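# Four arms lift cloth off lanterns and lay it flat

## Task

Four arms are fixed in the scene frame at about these spots (metres) and headings (degrees, counter-clockwise from +x): arm1 at x=+0.34 y=+0.74 z=+0.72 heading -90; arm2 at x=-0.34 y=+0.74 z=+0.72 heading -90; arm3 at x=-0.34 y=-0.74 z=+0.72 heading +90; arm4 at x=+0.34 y=-0.74 z=+0.72 heading +90. The lanterns poke up through holes in a cloth. Lift the cloth clear of them and lay it out flat. Each lantern has to finish upright in the spot it occupies now. The attempt fails if the cloth's mean height falls by more than about a thumb's length in a single drop while no gripper is holding it. It also fails if any rigid object is knocked over or pushed out of the work area. At the end, open the grippers and pull the arms away; the result only counts if it stays that way with no robot holding it.

## Robot and tools

ROBOTS. There are four identical i2rt Big YAM arms: arm1, arm2, arm3 and arm4. Each has six revolute joints, a two-finger gripper and a wrist camera. With joints 1 and 6 at 0 and the hand level and pointing ahead, the wrist camera sits above the hand and looks toward the fingertips. The hand can reach about 1.0 m out from the joint1 axis. Joints move at different speeds, so the hand may take a wide, curved path between postures. Two fixed room cameras, cam_high and cam_low, also watch the scene.

FRAME. All positions use one scene frame. Its origin is on the floor and +z is up. The foot positions in the task are approximate, and the exact ones are never printed. "hand" means the point halfway between the two fingertips. The hand's z axis runs along the fingers, and its y axis is the direction in which the fingers open and close.

execute_actions. Argument "actions" is a list holding either one action or nothing. An empty list moves nothing and only returns state and images. An action is an object keyed by arm name. Each arm gets its own object, {"joints": {...}}, and the keys inside are joint names, not list positions. All values are absolute targets, not offsets:
- joint1_rad, -2.879 to 2.879 rad (tolerance 0.045). Turns the whole arm about its foot. Positive is counter-clockwise seen from above, and at 0 the arm extends the way its foot faces.
- joint2_rad, 0 to 3.141 (tolerance 0.14). Shoulder. At 0 the upper arm lies roughly flat, pointing back; larger values raise it and then bring it forward.
- joint3_rad, 0 to 3.019 (tolerance 0.09). Elbow. At 0 it is fully folded, and larger values open it.
- joint4_rad, -1.692 to 1.57 (tolerance 0.055). Hand pitch; positive tips the fingers up.
- joint5_rad, -1.57 to 1.57 (tolerance 0.03). Sideways hand swing; positive goes to the arm's right.
- joint6_rad, -2.094 to 2.094 (tolerance 0.035). Hand roll; positive is clockwise when viewed from behind the hand.
- gripper_m, 0 to 0.093 metres (tolerance 0.003). This is the fingertip gap. Each finger pad pushes with at most about 50 to 62 N.
Everything in one action starts at once, and each motion may finish at its own time. A single action lasts at most 15 s. If the call names an unknown key or gives a value outside its range, the whole call is rejected and nothing moves. A joint or arm you leave out can still be driving toward an earlier target. Argument "cameras" lists the names from arm1_cam_wrist, arm2_cam_wrist, arm3_cam_wrist, arm4_cam_wrist, cam_high, cam_low or "all". Leaving it out, giving null or giving ["all"] returns every camera; [] returns no images. The "pictures" line gives the order of the returned images.

wait: seconds, 0 to 10. It sends no command, lets the scene keep running, and returns state and images.
zoom_image: camera plus region [x0, y0, x1, y1] in pixels of that camera's most recent full image, with (0,0) at the top-left. The region can be at most 504 by 504. Wrist images are 616x616 fisheye; cam_high and cam_low images are 896x504.
read_manual: optional section, "licences" only. It returns licence text and does not move anything.
finished_scene: scene, an integer from 1 to 2. It ends the current scene once the last command has been held, and this cannot be undone. The result says whether the task succeeded. A reply that contains no tool call also ends the run.

RESULTS. joint_positions gives each joint's reading; gripper_m is the sum of the two finger joints. joint_status tells how each commanded motion ended:
- off_target: the joint came to rest short of its target and may still be pushing.
- contact_stop: the joint now holds where it stopped.
- time_out: the joint may keep a target up to 0.375, 0.375, 0.113, 0.225, 0.075 and 0.3 rad away (joints 1 to 6) and go on pushing. If the path clears, it moves there on its own.
- not_followed: this appears under the line "joint command not followed", usually with a "cause:" line. The self- and inter-arm collision check withheld those targets and may retry them on later actions. Any gripper target in the same action still runs.
- limit_stop_at_motor_heat: appears after an overheat stop. Send the target again.
on_its_own lists joints you did not command this call; "held at" is the target being held, not the joint's actual position. Torque readings are in joint order, without the gripper. They are noisy and offset, and they are not zero even in free air. If a result reports a stop, later motion calls in the same reply are skipped.

CAUTIONS. The arms do not stop on contact; they keep pressing, sometimes hard. To relieve a joint that is pushing, command its reported position. A target very close to the current reading may produce no motion. Sustained force heats the motors. MOTOR HOT warns at 85 °C. At 100 °C an OVER-TEMPERATURE FAULT makes that arm go limp and fall, and a loaded joint sags before that. Two arms pressing hard against each other ends the run. The collision check can react too late, and between arms it ignores fingers, gripper bodies and wrist cameras. Keep a grip on the cloth while lowering it so it never falls freely. Lift it straight up past the lantern tops so the lanterns are not tipped or dragged, and avoid slams, slips and hard pushes. Wrist-camera poses come from joint readings, so they are less exact than the room cameras, whose calibration may be off by up to about 2.3 degrees and 9 mm.

Each tool is called after ">>>" as name([rows], argument=value, ...), one row to a line, values as JSON.

## Session

>>> execute_actions(actions=[])

Scene clock: 0.00 s.
Joint torques (N m, as the arm reports them, + toward a larger angle): no reading
arm1.joint_positions: joint1_rad=+0.007 joint2_rad=+0.443 joint3_rad=+1.460 joint4_rad=-1.541 joint5_rad=+0.006 joint6_rad=+0.003 gripper_m=+0.095
arm1.joint_status: not commanded
arm1.hand: x=+0.3326 y=+0.6169 z=+1.3503 quat_wxyz=(-0.343, -0.624, -0.600, +0.363) (m; scene frame)
arm2.joint_positions: joint1_rad=-0.003 joint2_rad=+0.438 joint3_rad=+1.467 joint4_rad=-1.543 joint5_rad=+0.002 joint6_rad=+0.008 gripper_m=+0.094
arm2.joint_status: not commanded
arm2.hand: x=-0.3327 y=+0.6225 z=+1.3200 quat_wxyz=(-0.361, -0.607, -0.613, +0.354) (m; scene frame)
arm3.joint_positions: joint1_rad=+0.012 joint2_rad=+0.432 joint3_rad=+1.476 joint4_rad=-1.540 joint5_rad=-0.001 joint6_rad=+0.010 gripper_m=+0.095
arm3.joint_status: not commanded
arm3.hand: x=-0.3351 y=-0.6245 z=+1.3797 quat_wxyz=(-0.369, +0.594, -0.621, -0.354) (m; scene frame)
arm4.joint_positions: joint1_rad=-0.001 joint2_rad=+0.451 joint3_rad=+1.461 joint4_rad=-1.519 joint5_rad=-0.013 joint6_rad=+0.017 gripper_m=+0.095
arm4.joint_status: not commanded
arm4.hand: x=+0.3359 y=-0.6092 z=+1.3720 quat_wxyz=(-0.341, +0.614, -0.607, -0.372) (m; scene frame)
pictures: arm1_cam_wrist, arm2_cam_wrist, arm3_cam_wrist, arm4_cam_wrist, cam_high, cam_low
Images, in order (width x height): arm1_cam_wrist 616x616, arm2_cam_wrist 616x616, arm3_cam_wrist 616x616, arm4_cam_wrist 616x616, cam_high 896x504, cam_low 896x504.

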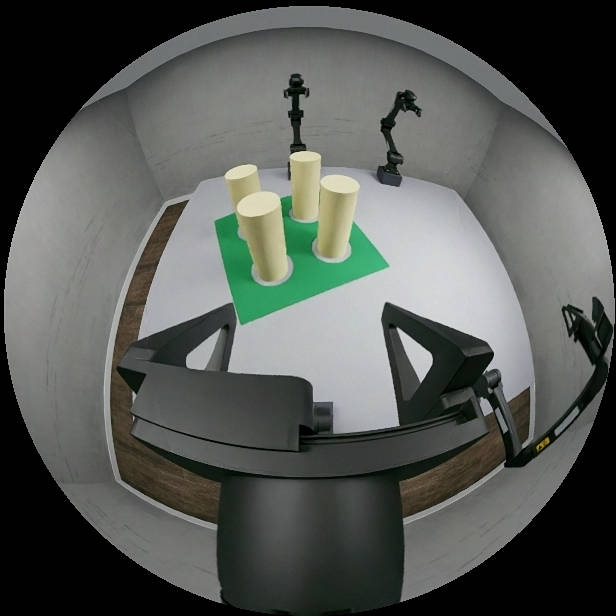

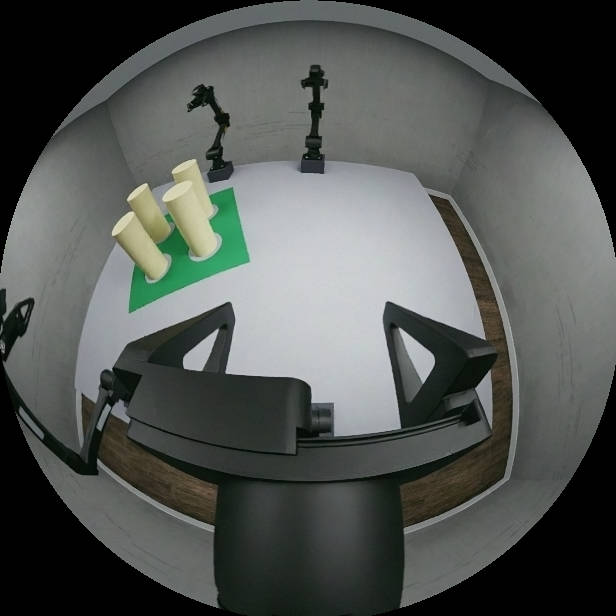

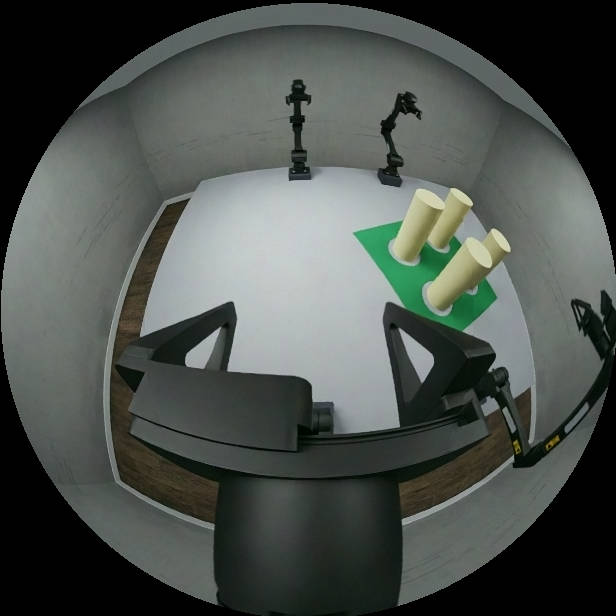

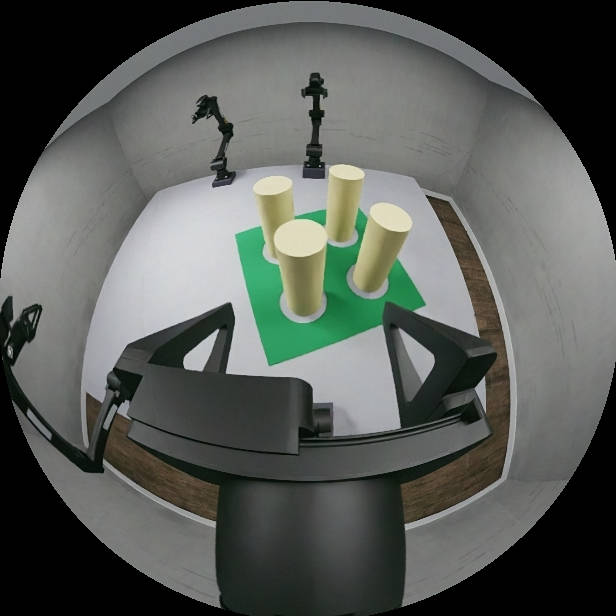

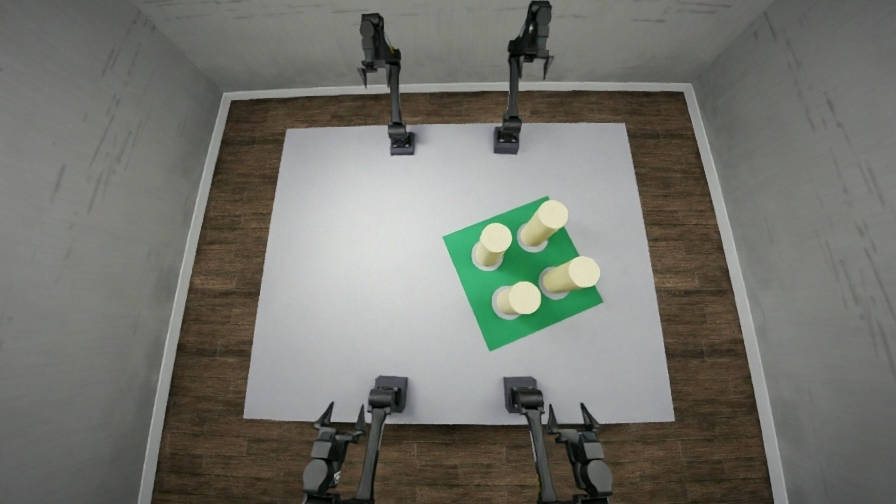

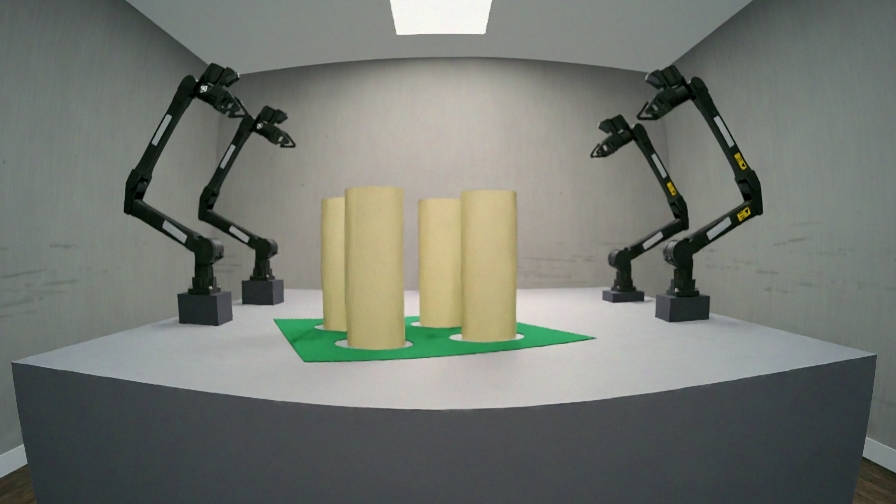

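>>> execute_actions([
  {"arm1":{"joints":{"joint1_rad":0.554,"gripper_m":0.045}},"arm2":{"joints":{"joint1_rad":0.464,"gripper_m":0.045}},"arm3":{"joints":{"joint1_rad":-1.198,"gripper_m":0.045}},"arm4":{"joints":{"joint1_rad":-0.823,"joint2_rad":1.2,"gripper_m":0.045}}},
], cameras=[])

>>> execute_actions([
  {"arm1":{"joints":{"joint2_rad":1.723,"joint3_rad":0.872,"joint4_rad":-0.249}},"arm2":{"joints":{"joint2_rad":2.192,"joint3_rad":1.761,"joint4_rad":-0.669}},"arm3":{"joints":{"joint2_rad":1.978,"joint3_rad":1.209,"joint4_rad":-0.331}},"arm4":{"joints":{"joint2_rad":2.108,"joint3_rad":1.456,"joint4_rad":-0.448}}},
])

Scene clock: 3.20 s.
Joint torques (N m, as the arm reports them, + toward a larger angle): arm1=[1.38 6.67 6.59 1.88 0.11 0.06] | arm2=[1.55 4.51 8.31 2.07 0.08 0.06] | arm3=[ 0.27  6.67  7.36  1.84  0.02 -0.05] | arm4=[-1.35 -7.42 10.29  0.63 -0.07 -0.04]
arm1.joint_positions: joint1_rad=+0.550 joint2_rad=+0.443 joint3_rad=+1.460 joint4_rad=-1.541 joint5_rad=+0.006 joint6_rad=+0.003 gripper_m=+0.045
arm1.joint_status: all done
arm1.hand: x=+0.3966 y=+0.6314 z=+1.3499 quat_wxyz=(-0.427, -0.441, -0.746, +0.256) (m; scene frame)
arm2.joint_positions: joint1_rad=+0.455 joint2_rad=+0.438 joint3_rad=+1.467 joint4_rad=-1.543 joint5_rad=+0.002 joint6_rad=+0.008 gripper_m=+0.045
arm2.joint_status: all done
arm2.hand: x=-0.2804 y=+0.6354 z=+1.3199 quat_wxyz=(-0.431, -0.452, -0.735, +0.263) (m; scene frame)
arm3.joint_positions: joint1_rad=-1.192 joint2_rad=+0.432 joint3_rad=+1.476 joint4_rad=-1.540 joint5_rad=-0.001 joint6_rad=+0.010 gripper_m=+0.045
arm3.joint_status: all done
arm3.hand: x=-0.2313 y=-0.7024 z=+1.3808 quat_wxyz=(-0.508, +0.136, -0.846, -0.085) (m; scene frame)
arm4.joint_positions: joint1_rad=-0.828 joint2_rad=+1.208 joint3_rad=+1.461 joint4_rad=-1.519 joint5_rad=-0.014 joint6_rad=+0.017 gripper_m=+0.045
arm4.joint_status: all done
arm4.hand: x=+0.6201 y=-0.4614 z=+1.1776 quat_wxyz=(-0.131, +0.366, -0.919, -0.065) (m; scene frame)
pictures: none
No camera images: the call's "cameras" was empty. Leave "cameras" out to get every camera's image.

Scene clock: 5.20 s.
Joint torques (N m, as the arm reports them, + toward a larger angle): arm1=[  1.15 -12.35   6.28   1.92   0.1    0.08] | arm2=[  1.49 -24.44  12.56   1.6    0.08   0.06] | arm3=[  0.17 -20.14   7.21   1.69   0.01  -0.06] | arm4=[ -1.29 -20.34   8.63   1.28  -0.07  -0.04]
arm1.joint_positions: joint1_rad=+0.550 joint2_rad=+1.718 joint3_rad=+0.870 joint4_rad=-0.270 joint5_rad=+0.006 joint6_rad=+0.003 gripper_m=+0.045
arm1.joint_status: all done
arm1.hand: x=+0.5783 y=+0.2974 z=+0.7802 quat_wxyz=(-0.190, -0.496, -0.839, +0.117) (m; scene frame)
arm2.joint_positions: joint1_rad=+0.455 joint2_rad=+2.200 joint3_rad=+1.731 joint4_rad=-0.681 joint5_rad=+0.002 joint6_rad=+0.008 gripper_m=+0.045
arm2.joint_status: all done
arm2.hand: x=+0.0040 y=+0.0817 z=+0.7612 quat_wxyz=(-0.178, -0.512, -0.833, +0.110) (m; scene frame)
arm3.joint_positions: joint1_rad=-1.192 joint2_rad=+1.978 joint3_rad=+1.202 joint4_rad=-0.352 joint5_rad=-0.001 joint6_rad=+0.010 gripper_m=+0.045
arm3.joint_status: all done
arm3.hand: x=+0.2452 y=-0.5438 z=+0.7824 quat_wxyz=(-0.221, +0.154, -0.962, -0.036) (m; scene frame)
arm4.joint_positions: joint1_rad=-0.828 joint2_rad=+2.128 joint3_rad=+1.439 joint4_rad=-0.471 joint5_rad=-0.014 joint6_rad=+0.017 gripper_m=+0.045
arm4.joint_status: all done
arm4.hand: x=+0.8146 y=-0.2689 z=+0.7524 quat_wxyz=(-0.180, +0.363, -0.910, -0.085) (m; scene frame)
pictures: arm1_cam_wrist, arm2_cam_wrist, arm3_cam_wrist, arm4_cam_wrist, cam_high, cam_low
camera_calibration (this result's frames):
arm1_cam_wrist: T_world_to_cam=[[-0.87604, -0.482158, 0.00875567, 0.639508], [-0.472803, 0.862333, 0.181219, -0.123323], [-0.0949263, 0.154615, -0.983404, 0.900803], [0, 0, 0, 1]] pos_world=[0.587437, 0.275412, 0.902602]
arm2_cam_wrist: T_world_to_cam=[[-0.895601, -0.44463, -0.0142497, 0.0497607], [-0.437644, 0.87488, 0.207491, -0.22425], [-0.0797902, 0.192066, -0.978133, 0.85608], [0, 0, 0, 1]] pos_world=[0.0147308, 0.0538931, 0.884599]
arm3_cam_wrist: T_world_to_cam=[[0.31076, -0.950487, 0.00152069, -0.596293], [-0.935167, -0.305465, 0.179314, -0.0719103], [-0.169971, -0.0571458, -0.983791, 0.903318], [0, 0, 0, 1]] pos_world=[0.271594, -0.537114, 0.902478]
arm4_cam_wrist: T_world_to_cam=[[0.691731, -0.721437, -0.0322025, -0.729633], [-0.698479, -0.679711, 0.223874, 0.225223], [-0.183399, -0.132368, -0.974086, 0.969653], [0, 0, 0, 1]] pos_world=[0.839856, -0.244947, 0.870608]
Images, in order (width x height): arm1_cam_wrist 616x616, arm2_cam_wrist 616x616, arm3_cam_wrist 616x616, arm4_cam_wrist 616x616, cam_high 896x504, cam_low 896x504.

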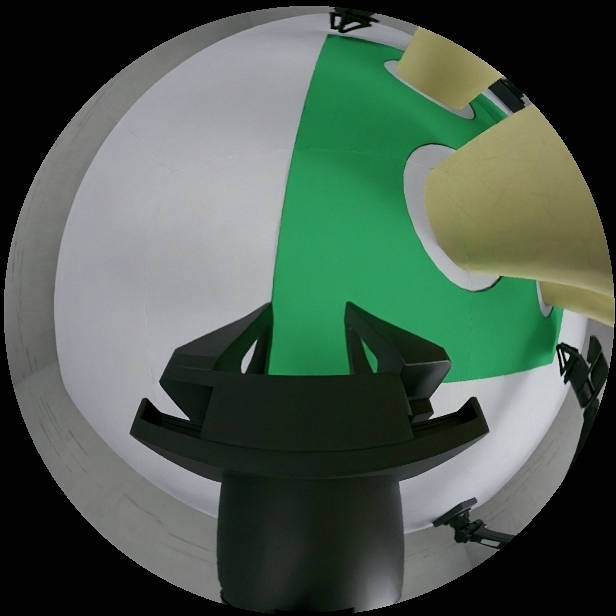

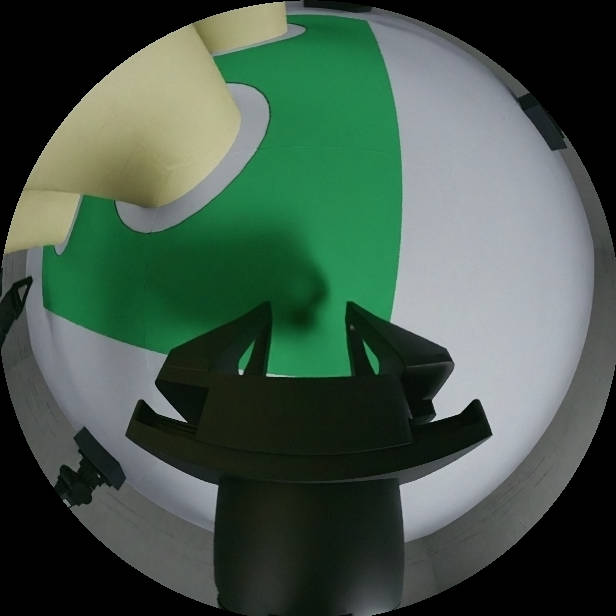

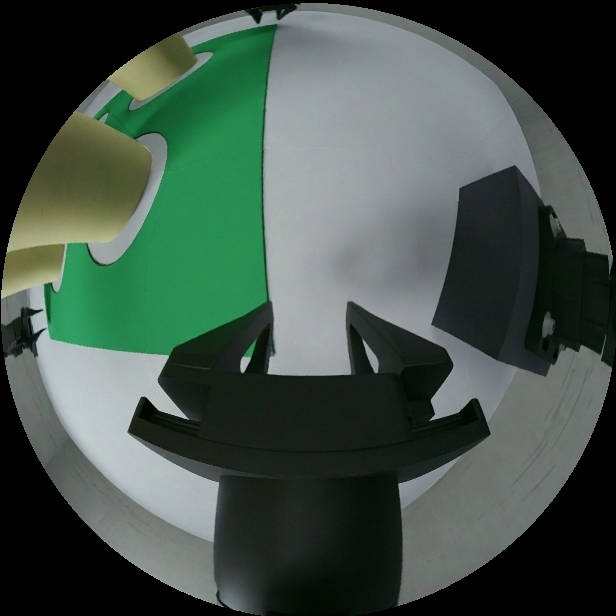

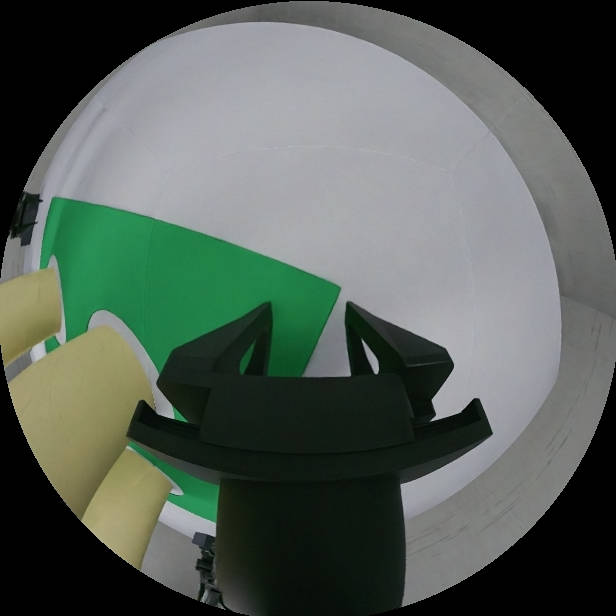

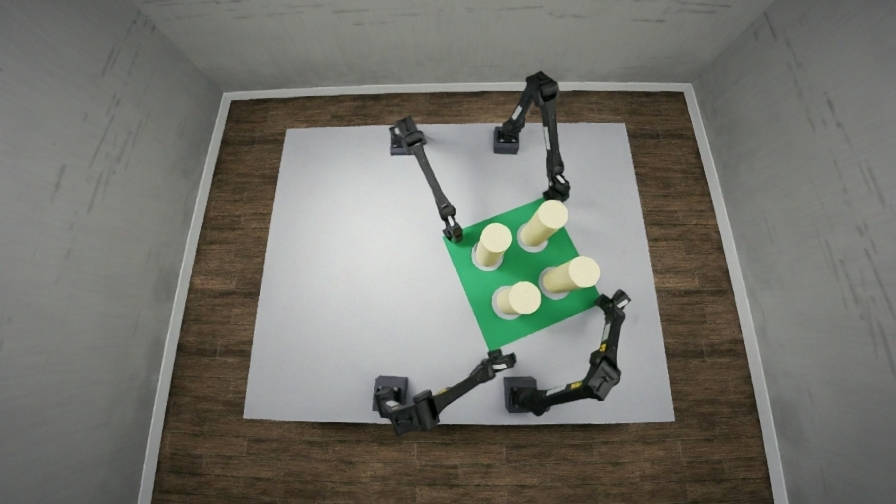

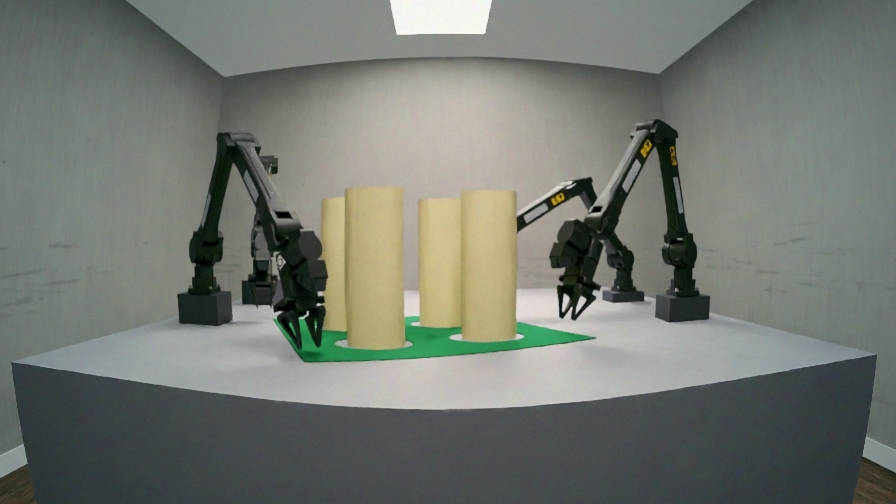

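>>> execute_actions([
  {"arm1":{"joints":{"joint1_rad":0.605,"joint2_rad":1.83}},"arm2":{"joints":{"joint1_rad":0.405,"joint2_rad":2.24}},"arm3":{"joints":{"joint1_rad":-1.135,"joint2_rad":2.07}},"arm4":{"joints":{"joint2_rad":2.15}}},
])

Scene clock: 7.57 s.
Joint torques (N m, as the arm reports them, + toward a larger angle): arm1=[  0.53 -12.51   5.38   1.48   0.07   0.08] | arm2=[  1.2  -22.57  12.23   1.58   0.08   0.06] | arm3=[  1.07 -18.14   6.67   1.06  -0.07  -0.06] | arm4=[ -1.27 -17.66   8.57   1.26  -0.06  -0.04]
arm1.joint_positions: joint1_rad=+0.609 joint2_rad=+1.820 joint3_rad=+0.871 joint4_rad=-0.260 joint5_rad=+0.007 joint6_rad=+0.003 gripper_m=+0.045
arm1.joint_status: all done
arm1.hand: x=+0.5956 y=+0.3249 z=+0.7325 quat_wxyz=(-0.153, -0.476, -0.861, +0.090) (m; scene frame)
arm2.joint_positions: joint1_rad=+0.403 joint2_rad=+2.225 joint3_rad=+1.731 joint4_rad=-0.681 joint5_rad=+0.002 joint6_rad=+0.008 gripper_m=+0.045
arm2.joint_status: all done
arm2.hand: x=-0.0320 y=+0.0681 z=+0.7432 quat_wxyz=(-0.165, -0.535, -0.822, +0.108) (m; scene frame)
arm3.joint_positions: joint1_rad=-1.136 joint2_rad=+2.046 joint3_rad=+1.205 joint4_rad=-0.340 joint5_rad=+0.002 joint6_rad=+0.011 gripper_m=+0.045
arm3.joint_status: all done
arm3.hand: x=+0.2258 y=-0.5154 z=+0.7444 quat_wxyz=(-0.194, +0.182, -0.963, -0.035) (m; scene frame)
arm4.joint_positions: joint1_rad=-0.828 joint2_rad=+2.135 joint3_rad=+1.439 joint4_rad=-0.471 joint5_rad=-0.014 joint6_rad=+0.017 gripper_m=+0.045
arm4.joint_status: all done
arm4.hand: x=+0.8137 y=-0.2697 z=+0.7482 quat_wxyz=(-0.177, +0.363, -0.911, -0.084) (m; scene frame)
pictures: arm1_cam_wrist, arm2_cam_wrist, arm3_cam_wrist, arm4_cam_wrist, cam_high, cam_low
camera_calibration (this result's frames):
arm1_cam_wrist: T_world_to_cam=[[-0.846163, -0.532841, 0.00943834, 0.666485], [-0.510699, 0.815808, 0.271374, -0.158512], [-0.152299, 0.224806, -0.962428, 0.847288], [0, 0, 0, 1]] pos_world=[0.612044, 0.29397, 0.852179]
arm2_cam_wrist: T_world_to_cam=[[-0.917619, -0.397217, -0.013922, 0.00700304], [-0.389415, 0.89148, 0.231559, -0.241883], [-0.079568, 0.217904, -0.972721, 0.832508], [0, 0, 0, 1]] pos_world=[-0.0215259, 0.0370086, 0.865906]
arm3_cam_wrist: T_world_to_cam=[[0.361644, -0.932303, 0.00505484, -0.567957], [-0.907347, -0.350707, 0.231788, -0.143216], [-0.214324, -0.0884111, -0.972753, 0.849977], [0, 0, 0, 1]] pos_world=[0.257621, -0.504587, 0.862885]
arm4_cam_wrist: T_world_to_cam=[[0.691603, -0.721562, -0.0321447, -0.729733], [-0.697405, -0.678704, 0.230189, 0.21962], [-0.187913, -0.136782, -0.972615, 0.966659], [0, 0, 0, 1]] pos_world=[0.839497, -0.245269, 0.866176]
Images, in order (width x height): arm1_cam_wrist 616x616, arm2_cam_wrist 616x616, arm3_cam_wrist 616x616, arm4_cam_wrist 616x616, cam_high 896x504, cam_low 896x504.

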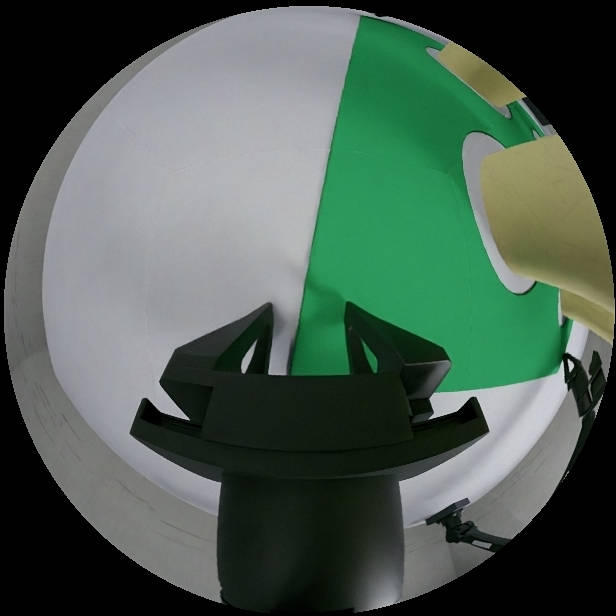

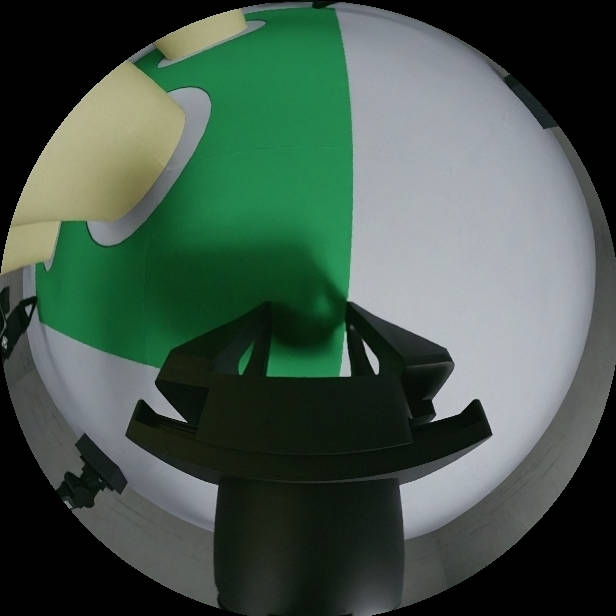

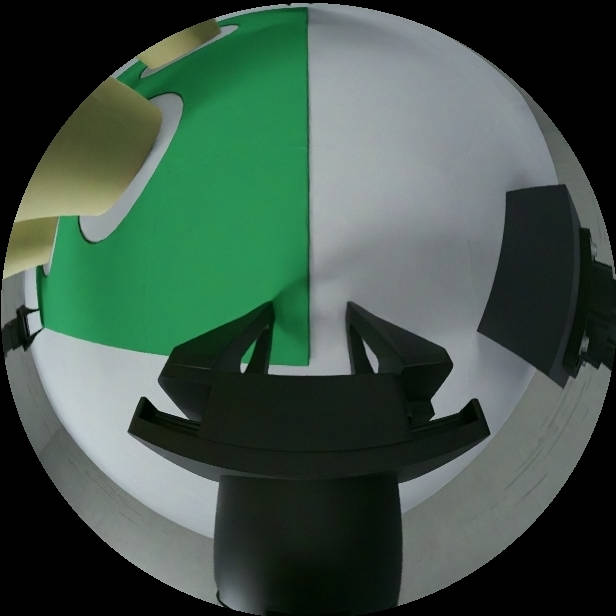

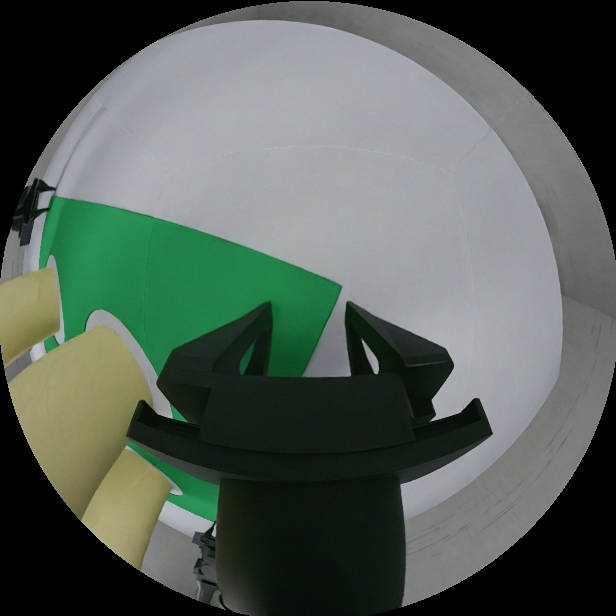

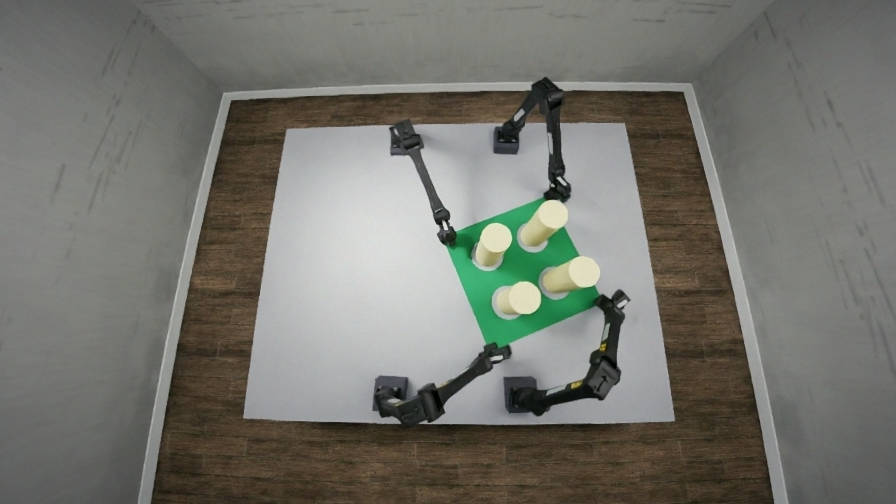

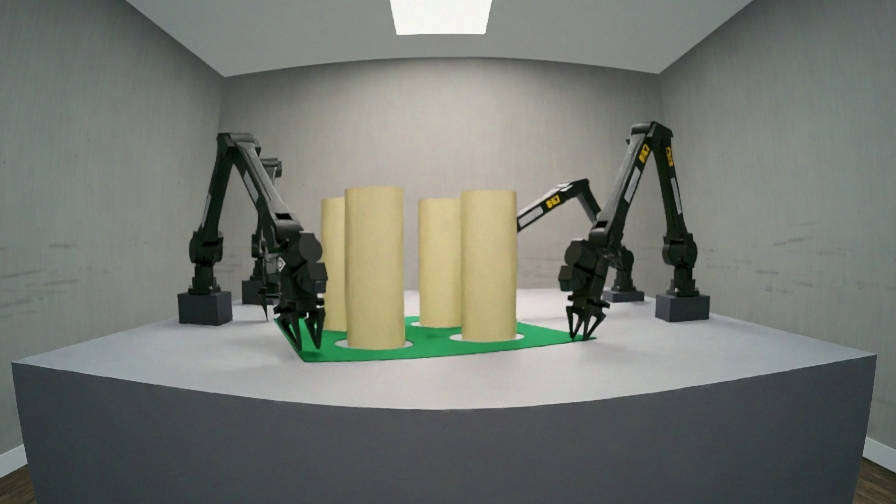

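>>> execute_actions([
  {"arm1":{"joints":{"joint2_rad":1.85}},"arm2":{"joints":{"joint1_rad":0.385,"joint2_rad":2.29}},"arm3":{"joints":{"joint2_rad":2.09}},"arm4":{"joints":{"joint2_rad":2.2}}},
], cameras=[])

>>> execute_actions([
  {"arm1":{"joints":{"gripper_m":0}},"arm2":{"joints":{"gripper_m":0}},"arm3":{"joints":{"gripper_m":0}},"arm4":{"joints":{"gripper_m":0}}},
])

Scene clock: 8.57 s.
Joint torques (N m, as the arm reports them, + toward a larger angle): arm1=[  0.45 -11.     5.36   1.35   0.06   0.07] | arm2=[ -0.81 -19.18  12.02   1.47   0.17   0.06] | arm3=[  0.78 -16.26   6.61   1.04  -0.07  -0.05] | arm4=[ -1.33 -16.25   8.21   0.95  -0.01  -0.05]
arm1.joint_positions: joint1_rad=+0.609 joint2_rad=+1.822 joint3_rad=+0.871 joint4_rad=-0.260 joint5_rad=+0.007 joint6_rad=+0.003 gripper_m=+0.045
arm1.joint_status: all done
arm1.hand: x=+0.5955 y=+0.3251 z=+0.7315 quat_wxyz=(-0.152, -0.476, -0.862, +0.090) (m; scene frame)
arm2.joint_positions: joint1_rad=+0.401 joint2_rad=+2.233 joint3_rad=+1.734 joint4_rad=-0.678 joint5_rad=-0.001 joint6_rad=+0.008 gripper_m=+0.045
arm2.joint_status: all done
arm2.hand: x=-0.0325 y=+0.0667 z=+0.7396 quat_wxyz=(-0.165, -0.535, -0.821, +0.107) (m; scene frame)
arm3.joint_positions: joint1_rad=-1.136 joint2_rad=+2.047 joint3_rad=+1.205 joint4_rad=-0.340 joint5_rad=+0.002 joint6_rad=+0.011 gripper_m=+0.045
arm3.joint_status: all done
arm3.hand: x=+0.2256 y=-0.5155 z=+0.7437 quat_wxyz=(-0.194, +0.182, -0.964, -0.035) (m; scene frame)
arm4.joint_positions: joint1_rad=-0.828 joint2_rad=+2.167 joint3_rad=+1.442 joint4_rad=-0.461 joint5_rad=-0.015 joint6_rad=+0.018 gripper_m=+0.045
arm4.joint_status: all done
arm4.hand: x=+0.8113 y=-0.2717 z=+0.7294 quat_wxyz=(-0.168, +0.363, -0.913, -0.080) (m; scene frame)
pictures: none
No camera images: the call's "cameras" was empty. Leave "cameras" out to get every camera's image.

Scene clock: 9.20 s.
Joint torques (N m, as the arm reports them, + toward a larger angle): arm1=[  0.62 -10.73   5.39   1.44   0.07   0.06] | arm2=[ -0.5  -18.85  11.59   1.29   0.23   0.06] | arm3=[  0.77 -16.11   6.55   1.07   0.17  -0.05] | arm4=[ -1.72 -16.34   8.18   0.91   0.04  -0.06]
arm1.joint_positions: joint1_rad=+0.608 joint2_rad=+1.822 joint3_rad=+0.871 joint4_rad=-0.260 joint5_rad=+0.007 joint6_rad=+0.003 gripper_m=+0.001
arm1.joint_status: all done
arm1.hand: x=+0.5953 y=+0.3250 z=+0.7315 quat_wxyz=(-0.152, -0.476, -0.861, +0.090) (m; scene frame)
arm2.joint_positions: joint1_rad=+0.401 joint2_rad=+2.235 joint3_rad=+1.739 joint4_rad=-0.673 joint5_rad=-0.003 joint6_rad=+0.008 gripper_m=+0.002
arm2.joint_status: all done
arm2.hand: x=-0.0314 y=+0.0644 z=+0.7406 quat_wxyz=(-0.168, -0.535, -0.821, +0.108) (m; scene frame)
arm3.joint_positions: joint1_rad=-1.135 joint2_rad=+2.047 joint3_rad=+1.205 joint4_rad=-0.340 joint5_rad=-0.005 joint6_rad=+0.011 gripper_m=+0.001
arm3.joint_status: all done
arm3.hand: x=+0.2246 y=-0.5134 z=+0.7435 quat_wxyz=(-0.193, +0.183, -0.963, -0.039) (m; scene frame)
arm4.joint_positions: joint1_rad=-0.823 joint2_rad=+2.167 joint3_rad=+1.442 joint4_rad=-0.460 joint5_rad=-0.016 joint6_rad=+0.018 gripper_m=+0.002
arm4.joint_status: all done
arm4.hand: x=+0.8091 y=-0.2690 z=+0.7295 quat_wxyz=(-0.168, +0.365, -0.912, -0.082) (m; scene frame)
pictures: arm1_cam_wrist, arm2_cam_wrist, arm3_cam_wrist, arm4_cam_wrist, cam_high, cam_low
camera_calibration (this result's frames):
arm1_cam_wrist: T_world_to_cam=[[-0.846361, -0.532526, 0.00944463, 0.666313], [-0.510103, 0.815569, 0.273207, -0.160098], [-0.153193, 0.226414, -0.961909, 0.845936], [0, 0, 0, 1]] pos_world=[0.611866, 0.293868, 0.85116]
arm2_cam_wrist: T_world_to_cam=[[-0.917713, -0.396826, -0.0182343, 0.00927512], [-0.390428, 0.892548, 0.225664, -0.233524], [-0.0732742, 0.214214, -0.974035, 0.832181], [0, 0, 0, 1]] pos_world=[-0.0216851, 0.0338476, 0.86344]
arm3_cam_wrist: T_world_to_cam=[[0.365806, -0.930689, -0.00195412, -0.560624], [-0.904824, -0.35613, 0.233375, -0.147873], [-0.217895, -0.0836019, -0.972385, 0.852032], [0, 0, 0, 1]] pos_world=[0.256935, -0.503197, 0.861918]
arm4_cam_wrist: T_world_to_cam=[[0.693984, -0.719163, -0.0345023, -0.726186], [-0.691143, -0.678842, 0.247982, 0.203153], [-0.201761, -0.14825, -0.96815, 0.952617], [0, 0, 0, 1]] pos_world=[0.836571, -0.243112, 0.846843]
Images, in order (width x height): arm1_cam_wrist 616x616, arm2_cam_wrist 616x616, arm3_cam_wrist 616x616, arm4_cam_wrist 616x616, cam_high 896x504, cam_low 896x504.

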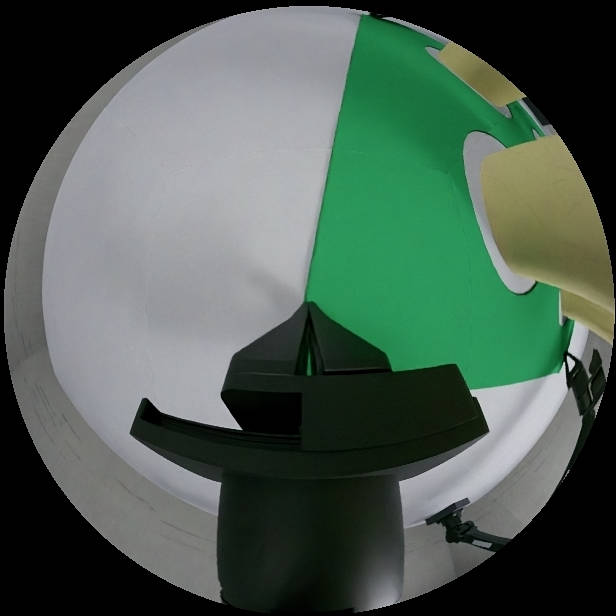

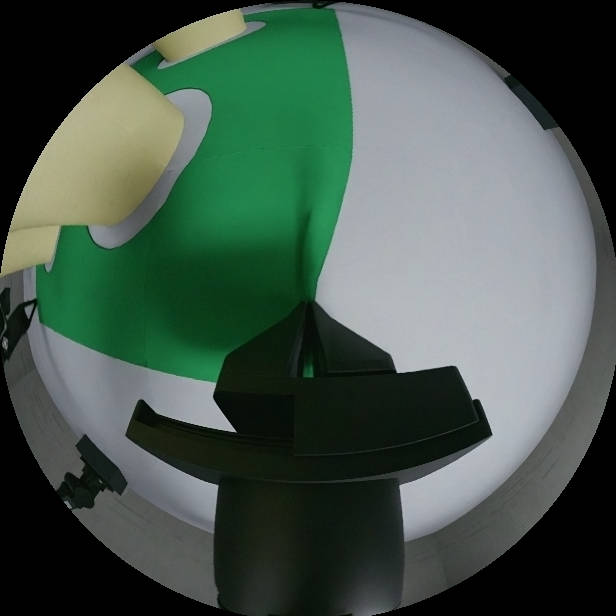

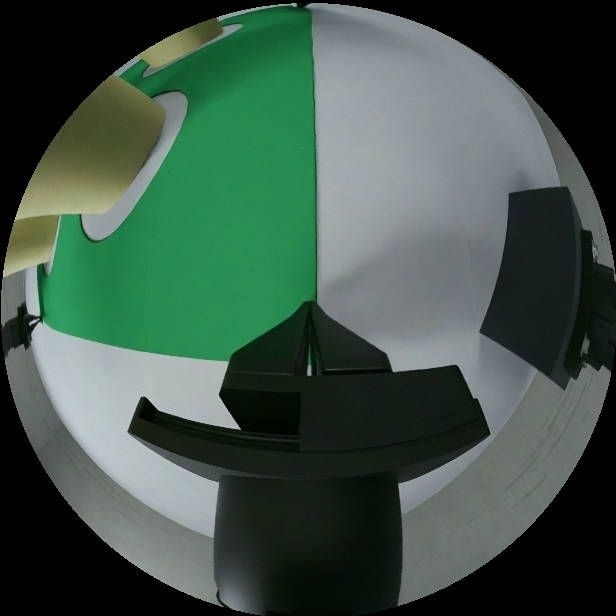

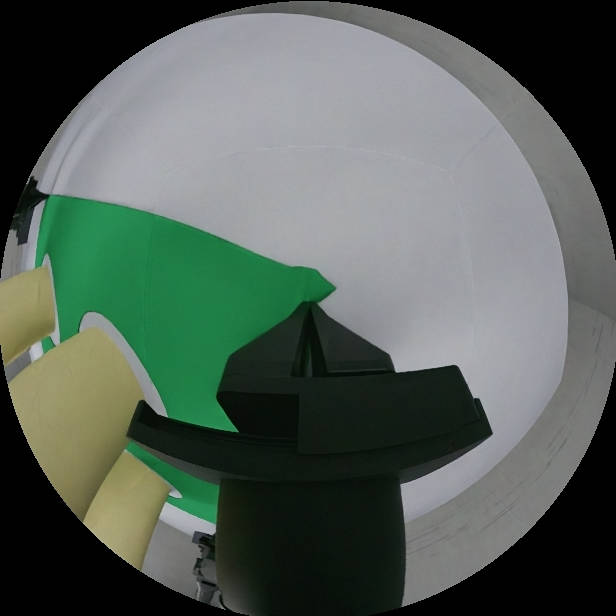

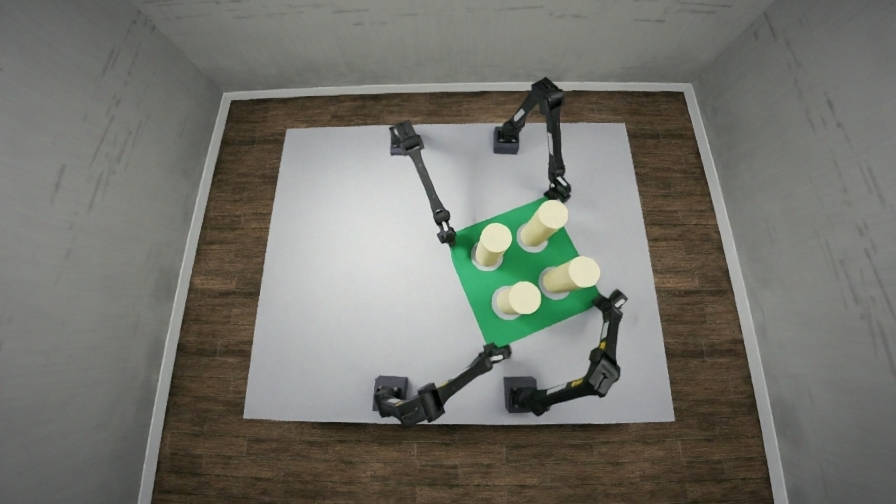

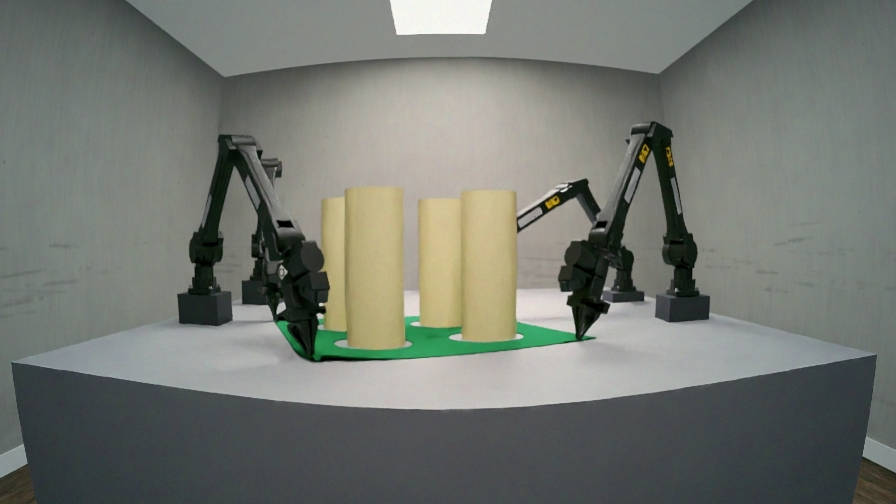

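>>> execute_actions([
  {"arm1":{"joints":{"joint2_rad":1.77,"gripper_m":0.045}},"arm3":{"joints":{"joint2_rad":2.0,"gripper_m":0.045}}},
], cameras=[])

>>> execute_actions([
  {"arm1":{"joints":{"joint1_rad":0.55}},"arm3":{"joints":{"joint1_rad":-1.08}}},
], cameras=[])

>>> execute_actions([
  {"arm1":{"joints":{"joint2_rad":1.86}},"arm3":{"joints":{"joint2_rad":2.1}}},
], cameras=["arm1_cam_wrist","arm3_cam_wrist"])

>>> execute_actions([
  {"arm1":{"joints":{"gripper_m":0}},"arm3":{"joints":{"gripper_m":0}}},
], cameras=["arm1_cam_wrist","arm3_cam_wrist"])

Scene clock: 10.30 s.
Joint torques (N m, as the arm reports them, + toward a larger angle): arm1=[  0.53 -12.01   5.92   1.54   0.07   0.08] | arm2=[ -0.68 -19.08  11.66   1.28   0.24   0.06] | arm3=[  0.65 -23.62   6.77   1.06  -0.07  -0.05] | arm4=[ -1.67 -16.33   8.2    0.9    0.04  -0.06]
arm1.joint_positions: joint1_rad=+0.608 joint2_rad=+1.761 joint3_rad=+0.871 joint4_rad=-0.260 joint5_rad=+0.007 joint6_rad=+0.003 gripper_m=+0.045
arm1.joint_status: all done
arm1.hand: x=+0.6011 y=+0.3160 z=+0.7601 quat_wxyz=(-0.178, -0.473, -0.856, +0.104) (m; scene frame)
arm2.joint_positions: joint1_rad=+0.401 joint2_rad=+2.235 joint3_rad=+1.739 joint4_rad=-0.673 joint5_rad=-0.003 joint6_rad=+0.008 gripper_m=+0.002
arm2.joint_status: not commanded
arm2.hand: x=-0.0314 y=+0.0644 z=+0.7406 quat_wxyz=(-0.168, -0.535, -0.821, +0.108) (m; scene frame)
arm3.joint_positions: joint1_rad=-1.137 joint2_rad=+2.030 joint3_rad=+1.205 joint4_rad=-0.340 joint5_rad=+0.002 joint6_rad=+0.011 gripper_m=+0.045
arm3.joint_status: all done
arm3.hand: x=+0.2288 y=-0.5146 z=+0.7536 quat_wxyz=(-0.202, +0.181, -0.962, -0.037) (m; scene frame)
arm4.joint_positions: joint1_rad=-0.823 joint2_rad=+2.167 joint3_rad=+1.442 joint4_rad=-0.460 joint5_rad=-0.016 joint6_rad=+0.018 gripper_m=+0.002
arm4.joint_status: not commanded
arm4.hand: x=+0.8091 y=-0.2690 z=+0.7295 quat_wxyz=(-0.168, +0.365, -0.912, -0.082) (m; scene frame)
pictures: none
No camera images: the call's "cameras" was empty. Leave "cameras" out to get every camera's image.

Scene clock: 11.10 s.
Joint torques (N m, as the arm reports them, + toward a larger angle): arm1=[  1.16 -12.06   5.78   1.48   0.07   0.06] | arm2=[ -0.66 -19.1   11.64   1.29   0.24   0.06] | arm3=[  0.25 -23.61   6.7    1.04  -0.05  -0.05] | arm4=[ -1.66 -16.33   8.2    0.91   0.04  -0.06]
arm1.joint_positions: joint1_rad=+0.546 joint2_rad=+1.761 joint3_rad=+0.871 joint4_rad=-0.260 joint5_rad=+0.007 joint6_rad=+0.003 gripper_m=+0.045
arm1.joint_status: all done
arm1.hand: x=+0.5741 y=+0.3002 z=+0.7602 quat_wxyz=(-0.175, -0.500, -0.841, +0.110) (m; scene frame)
arm2.joint_positions: joint1_rad=+0.401 joint2_rad=+2.235 joint3_rad=+1.739 joint4_rad=-0.673 joint5_rad=-0.003 joint6_rad=+0.008 gripper_m=+0.002
arm2.joint_status: not commanded
arm2.hand: x=-0.0314 y=+0.0644 z=+0.7406 quat_wxyz=(-0.168, -0.535, -0.821, +0.108) (m; scene frame)
arm3.joint_positions: joint1_rad=-1.075 joint2_rad=+2.030 joint3_rad=+1.205 joint4_rad=-0.340 joint5_rad=+0.002 joint6_rad=+0.011 gripper_m=+0.045
arm3.joint_status: all done
arm3.hand: x=+0.2137 y=-0.4800 z=+0.7534 quat_wxyz=(-0.200, +0.211, -0.956, -0.043) (m; scene frame)
arm4.joint_positions: joint1_rad=-0.823 joint2_rad=+2.167 joint3_rad=+1.442 joint4_rad=-0.460 joint5_rad=-0.016 joint6_rad=+0.018 gripper_m=+0.002
arm4.joint_status: not commanded
arm4.hand: x=+0.8091 y=-0.2690 z=+0.7295 quat_wxyz=(-0.168, +0.365, -0.912, -0.082) (m; scene frame)
pictures: none
No camera images: the call's "cameras" was empty. Leave "cameras" out to get every camera's image.

Scene clock: 12.03 s.
Joint torques (N m, as the arm reports them, + toward a larger angle): arm1=[  1.34 -10.74   5.05   1.17   0.09   0.08] | arm2=[ -0.69 -19.05  11.64   1.28   0.23   0.06] | arm3=[  0.23 -15.83   6.54   0.91  -0.05  -0.05] | arm4=[ -1.66 -16.31   8.19   0.9    0.04  -0.06]
arm1.joint_positions: joint1_rad=+0.546 joint2_rad=+1.827 joint3_rad=+0.875 joint4_rad=-0.255 joint5_rad=+0.007 joint6_rad=+0.003 gripper_m=+0.045
arm1.joint_status: all done
arm1.hand: x=+0.5701 y=+0.3072 z=+0.7313 quat_wxyz=(-0.152, -0.503, -0.846, +0.096) (m; scene frame)
arm2.joint_positions: joint1_rad=+0.401 joint2_rad=+2.235 joint3_rad=+1.739 joint4_rad=-0.673 joint5_rad=-0.003 joint6_rad=+0.008 gripper_m=+0.002
arm2.joint_status: not commanded
arm2.hand: x=-0.0314 y=+0.0644 z=+0.7406 quat_wxyz=(-0.168, -0.535, -0.821, +0.108) (m; scene frame)
arm3.joint_positions: joint1_rad=-1.075 joint2_rad=+2.051 joint3_rad=+1.208 joint4_rad=-0.337 joint5_rad=+0.002 joint6_rad=+0.011 gripper_m=+0.045
arm3.joint_status: all done
arm3.hand: x=+0.2120 y=-0.4808 z=+0.7428 quat_wxyz=(-0.194, +0.211, -0.957, -0.041) (m; scene frame)
arm4.joint_positions: joint1_rad=-0.823 joint2_rad=+2.167 joint3_rad=+1.442 joint4_rad=-0.460 joint5_rad=-0.016 joint6_rad=+0.018 gripper_m=+0.002
arm4.joint_status: not commanded
arm4.hand: x=+0.8091 y=-0.2690 z=+0.7295 quat_wxyz=(-0.168, +0.365, -0.912, -0.082) (m; scene frame)
pictures: arm1_cam_wrist, arm3_cam_wrist
camera_calibration (this result's frames):
arm1_cam_wrist: T_world_to_cam=[[-0.87801, -0.478545, 0.0096965, 0.636789], [-0.458757, 0.847138, 0.268141, -0.193645], [-0.136532, 0.230982, -0.963331, 0.835998], [0, 0, 0, 1]] pos_world=[0.584411, 0.275675, 0.851092]
arm3_cam_wrist: T_world_to_cam=[[0.418454, -0.908225, 0.00477827, -0.530967], [-0.884292, -0.406216, 0.230252, -0.173605], [-0.20718, -0.100575, -0.973119, 0.84148], [0, 0, 0, 1]] pos_world=[0.243006, -0.468126, 0.86137]
Images, in order (width x height): arm1_cam_wrist 616x616, arm3_cam_wrist 616x616.

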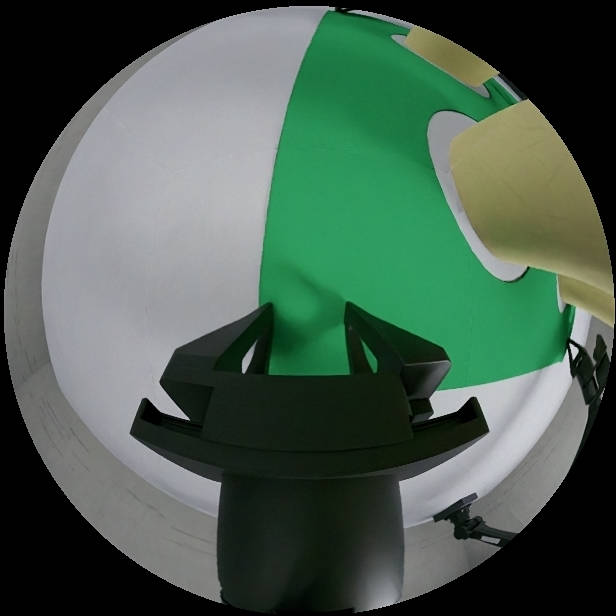

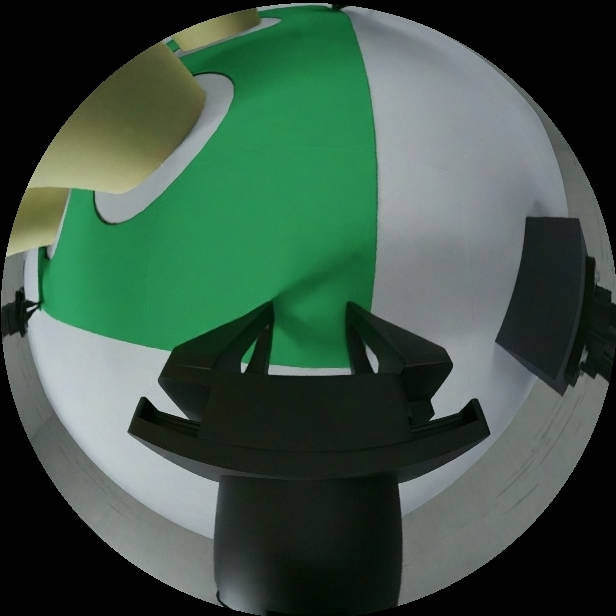

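Scene clock: 12.60 s.
Joint torques (N m, as the arm reports them, + toward a larger angle): arm1=[  1.29 -10.74   4.88   1.15   0.06   0.05] | arm2=[ -0.68 -19.05  11.65   1.28   0.24   0.06] | arm3=[  0.23 -15.6    6.45   0.85   0.02  -0.06] | arm4=[ -1.66 -16.33   8.19   0.91   0.04  -0.06]
arm1.joint_positions: joint1_rad=+0.546 joint2_rad=+1.827 joint3_rad=+0.875 joint4_rad=-0.255 joint5_rad=+0.007 joint6_rad=+0.003 gripper_m=+0.001
arm1.joint_status: all done
arm1.hand: x=+0.5701 y=+0.3072 z=+0.7313 quat_wxyz=(-0.152, -0.503, -0.846, +0.096) (m; scene frame)
arm2.joint_positions: joint1_rad=+0.401 joint2_rad=+2.235 joint3_rad=+1.739 joint4_rad=-0.673 joint5_rad=-0.003 joint6_rad=+0.008 gripper_m=+0.002
arm2.joint_status: not commanded
arm2.hand: x=-0.0314 y=+0.0644 z=+0.7406 quat_wxyz=(-0.168, -0.535, -0.821, +0.108) (m; scene frame)
arm3.joint_positions: joint1_rad=-1.075 joint2_rad=+2.051 joint3_rad=+1.208 joint4_rad=-0.334 joint5_rad=-0.001 joint6_rad=+0.011 gripper_m=+0.001
arm3.joint_status: all done
arm3.hand: x=+0.2124 y=-0.4801 z=+0.7431 quat_wxyz=(-0.195, +0.211, -0.957, -0.043) (m; scene frame)
arm4.joint_positions: joint1_rad=-0.823 joint2_rad=+2.167 joint3_rad=+1.442 joint4_rad=-0.460 joint5_rad=-0.016 joint6_rad=+0.018 gripper_m=+0.002
arm4.joint_status: not commanded
arm4.hand: x=+0.8091 y=-0.2690 z=+0.7295 quat_wxyz=(-0.168, +0.365, -0.912, -0.082) (m; scene frame)
pictures: arm1_cam_wrist, arm3_cam_wrist
camera_calibration (this result's frames):
arm1_cam_wrist: T_world_to_cam=[[-0.87801, -0.478545, 0.0096965, 0.636789], [-0.458757, 0.847138, 0.268141, -0.193645], [-0.136532, 0.230982, -0.963331, 0.835998], [0, 0, 0, 1]] pos_world=[0.584411, 0.275675, 0.851092]
arm3_cam_wrist: T_world_to_cam=[[0.419407, -0.907796, 0.00228646, -0.528644], [-0.884172, -0.407919, 0.22769, -0.172019], [-0.205763, -0.0975162, -0.973731, 0.843488], [0, 0, 0, 1]] pos_world=[0.243181, -0.467817, 0.861706]
Images, in order (width x height): arm1_cam_wrist 616x616, arm3_cam_wrist 616x616.

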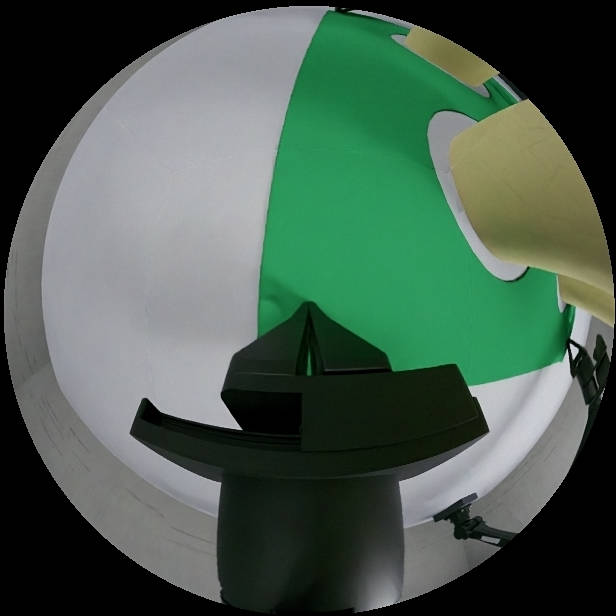

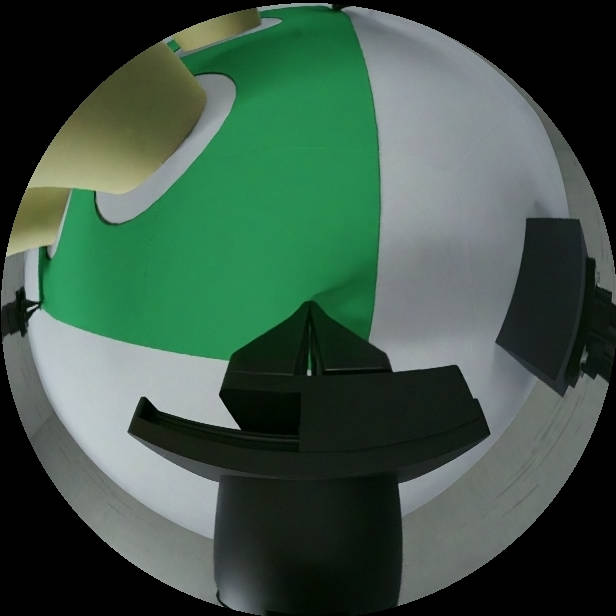

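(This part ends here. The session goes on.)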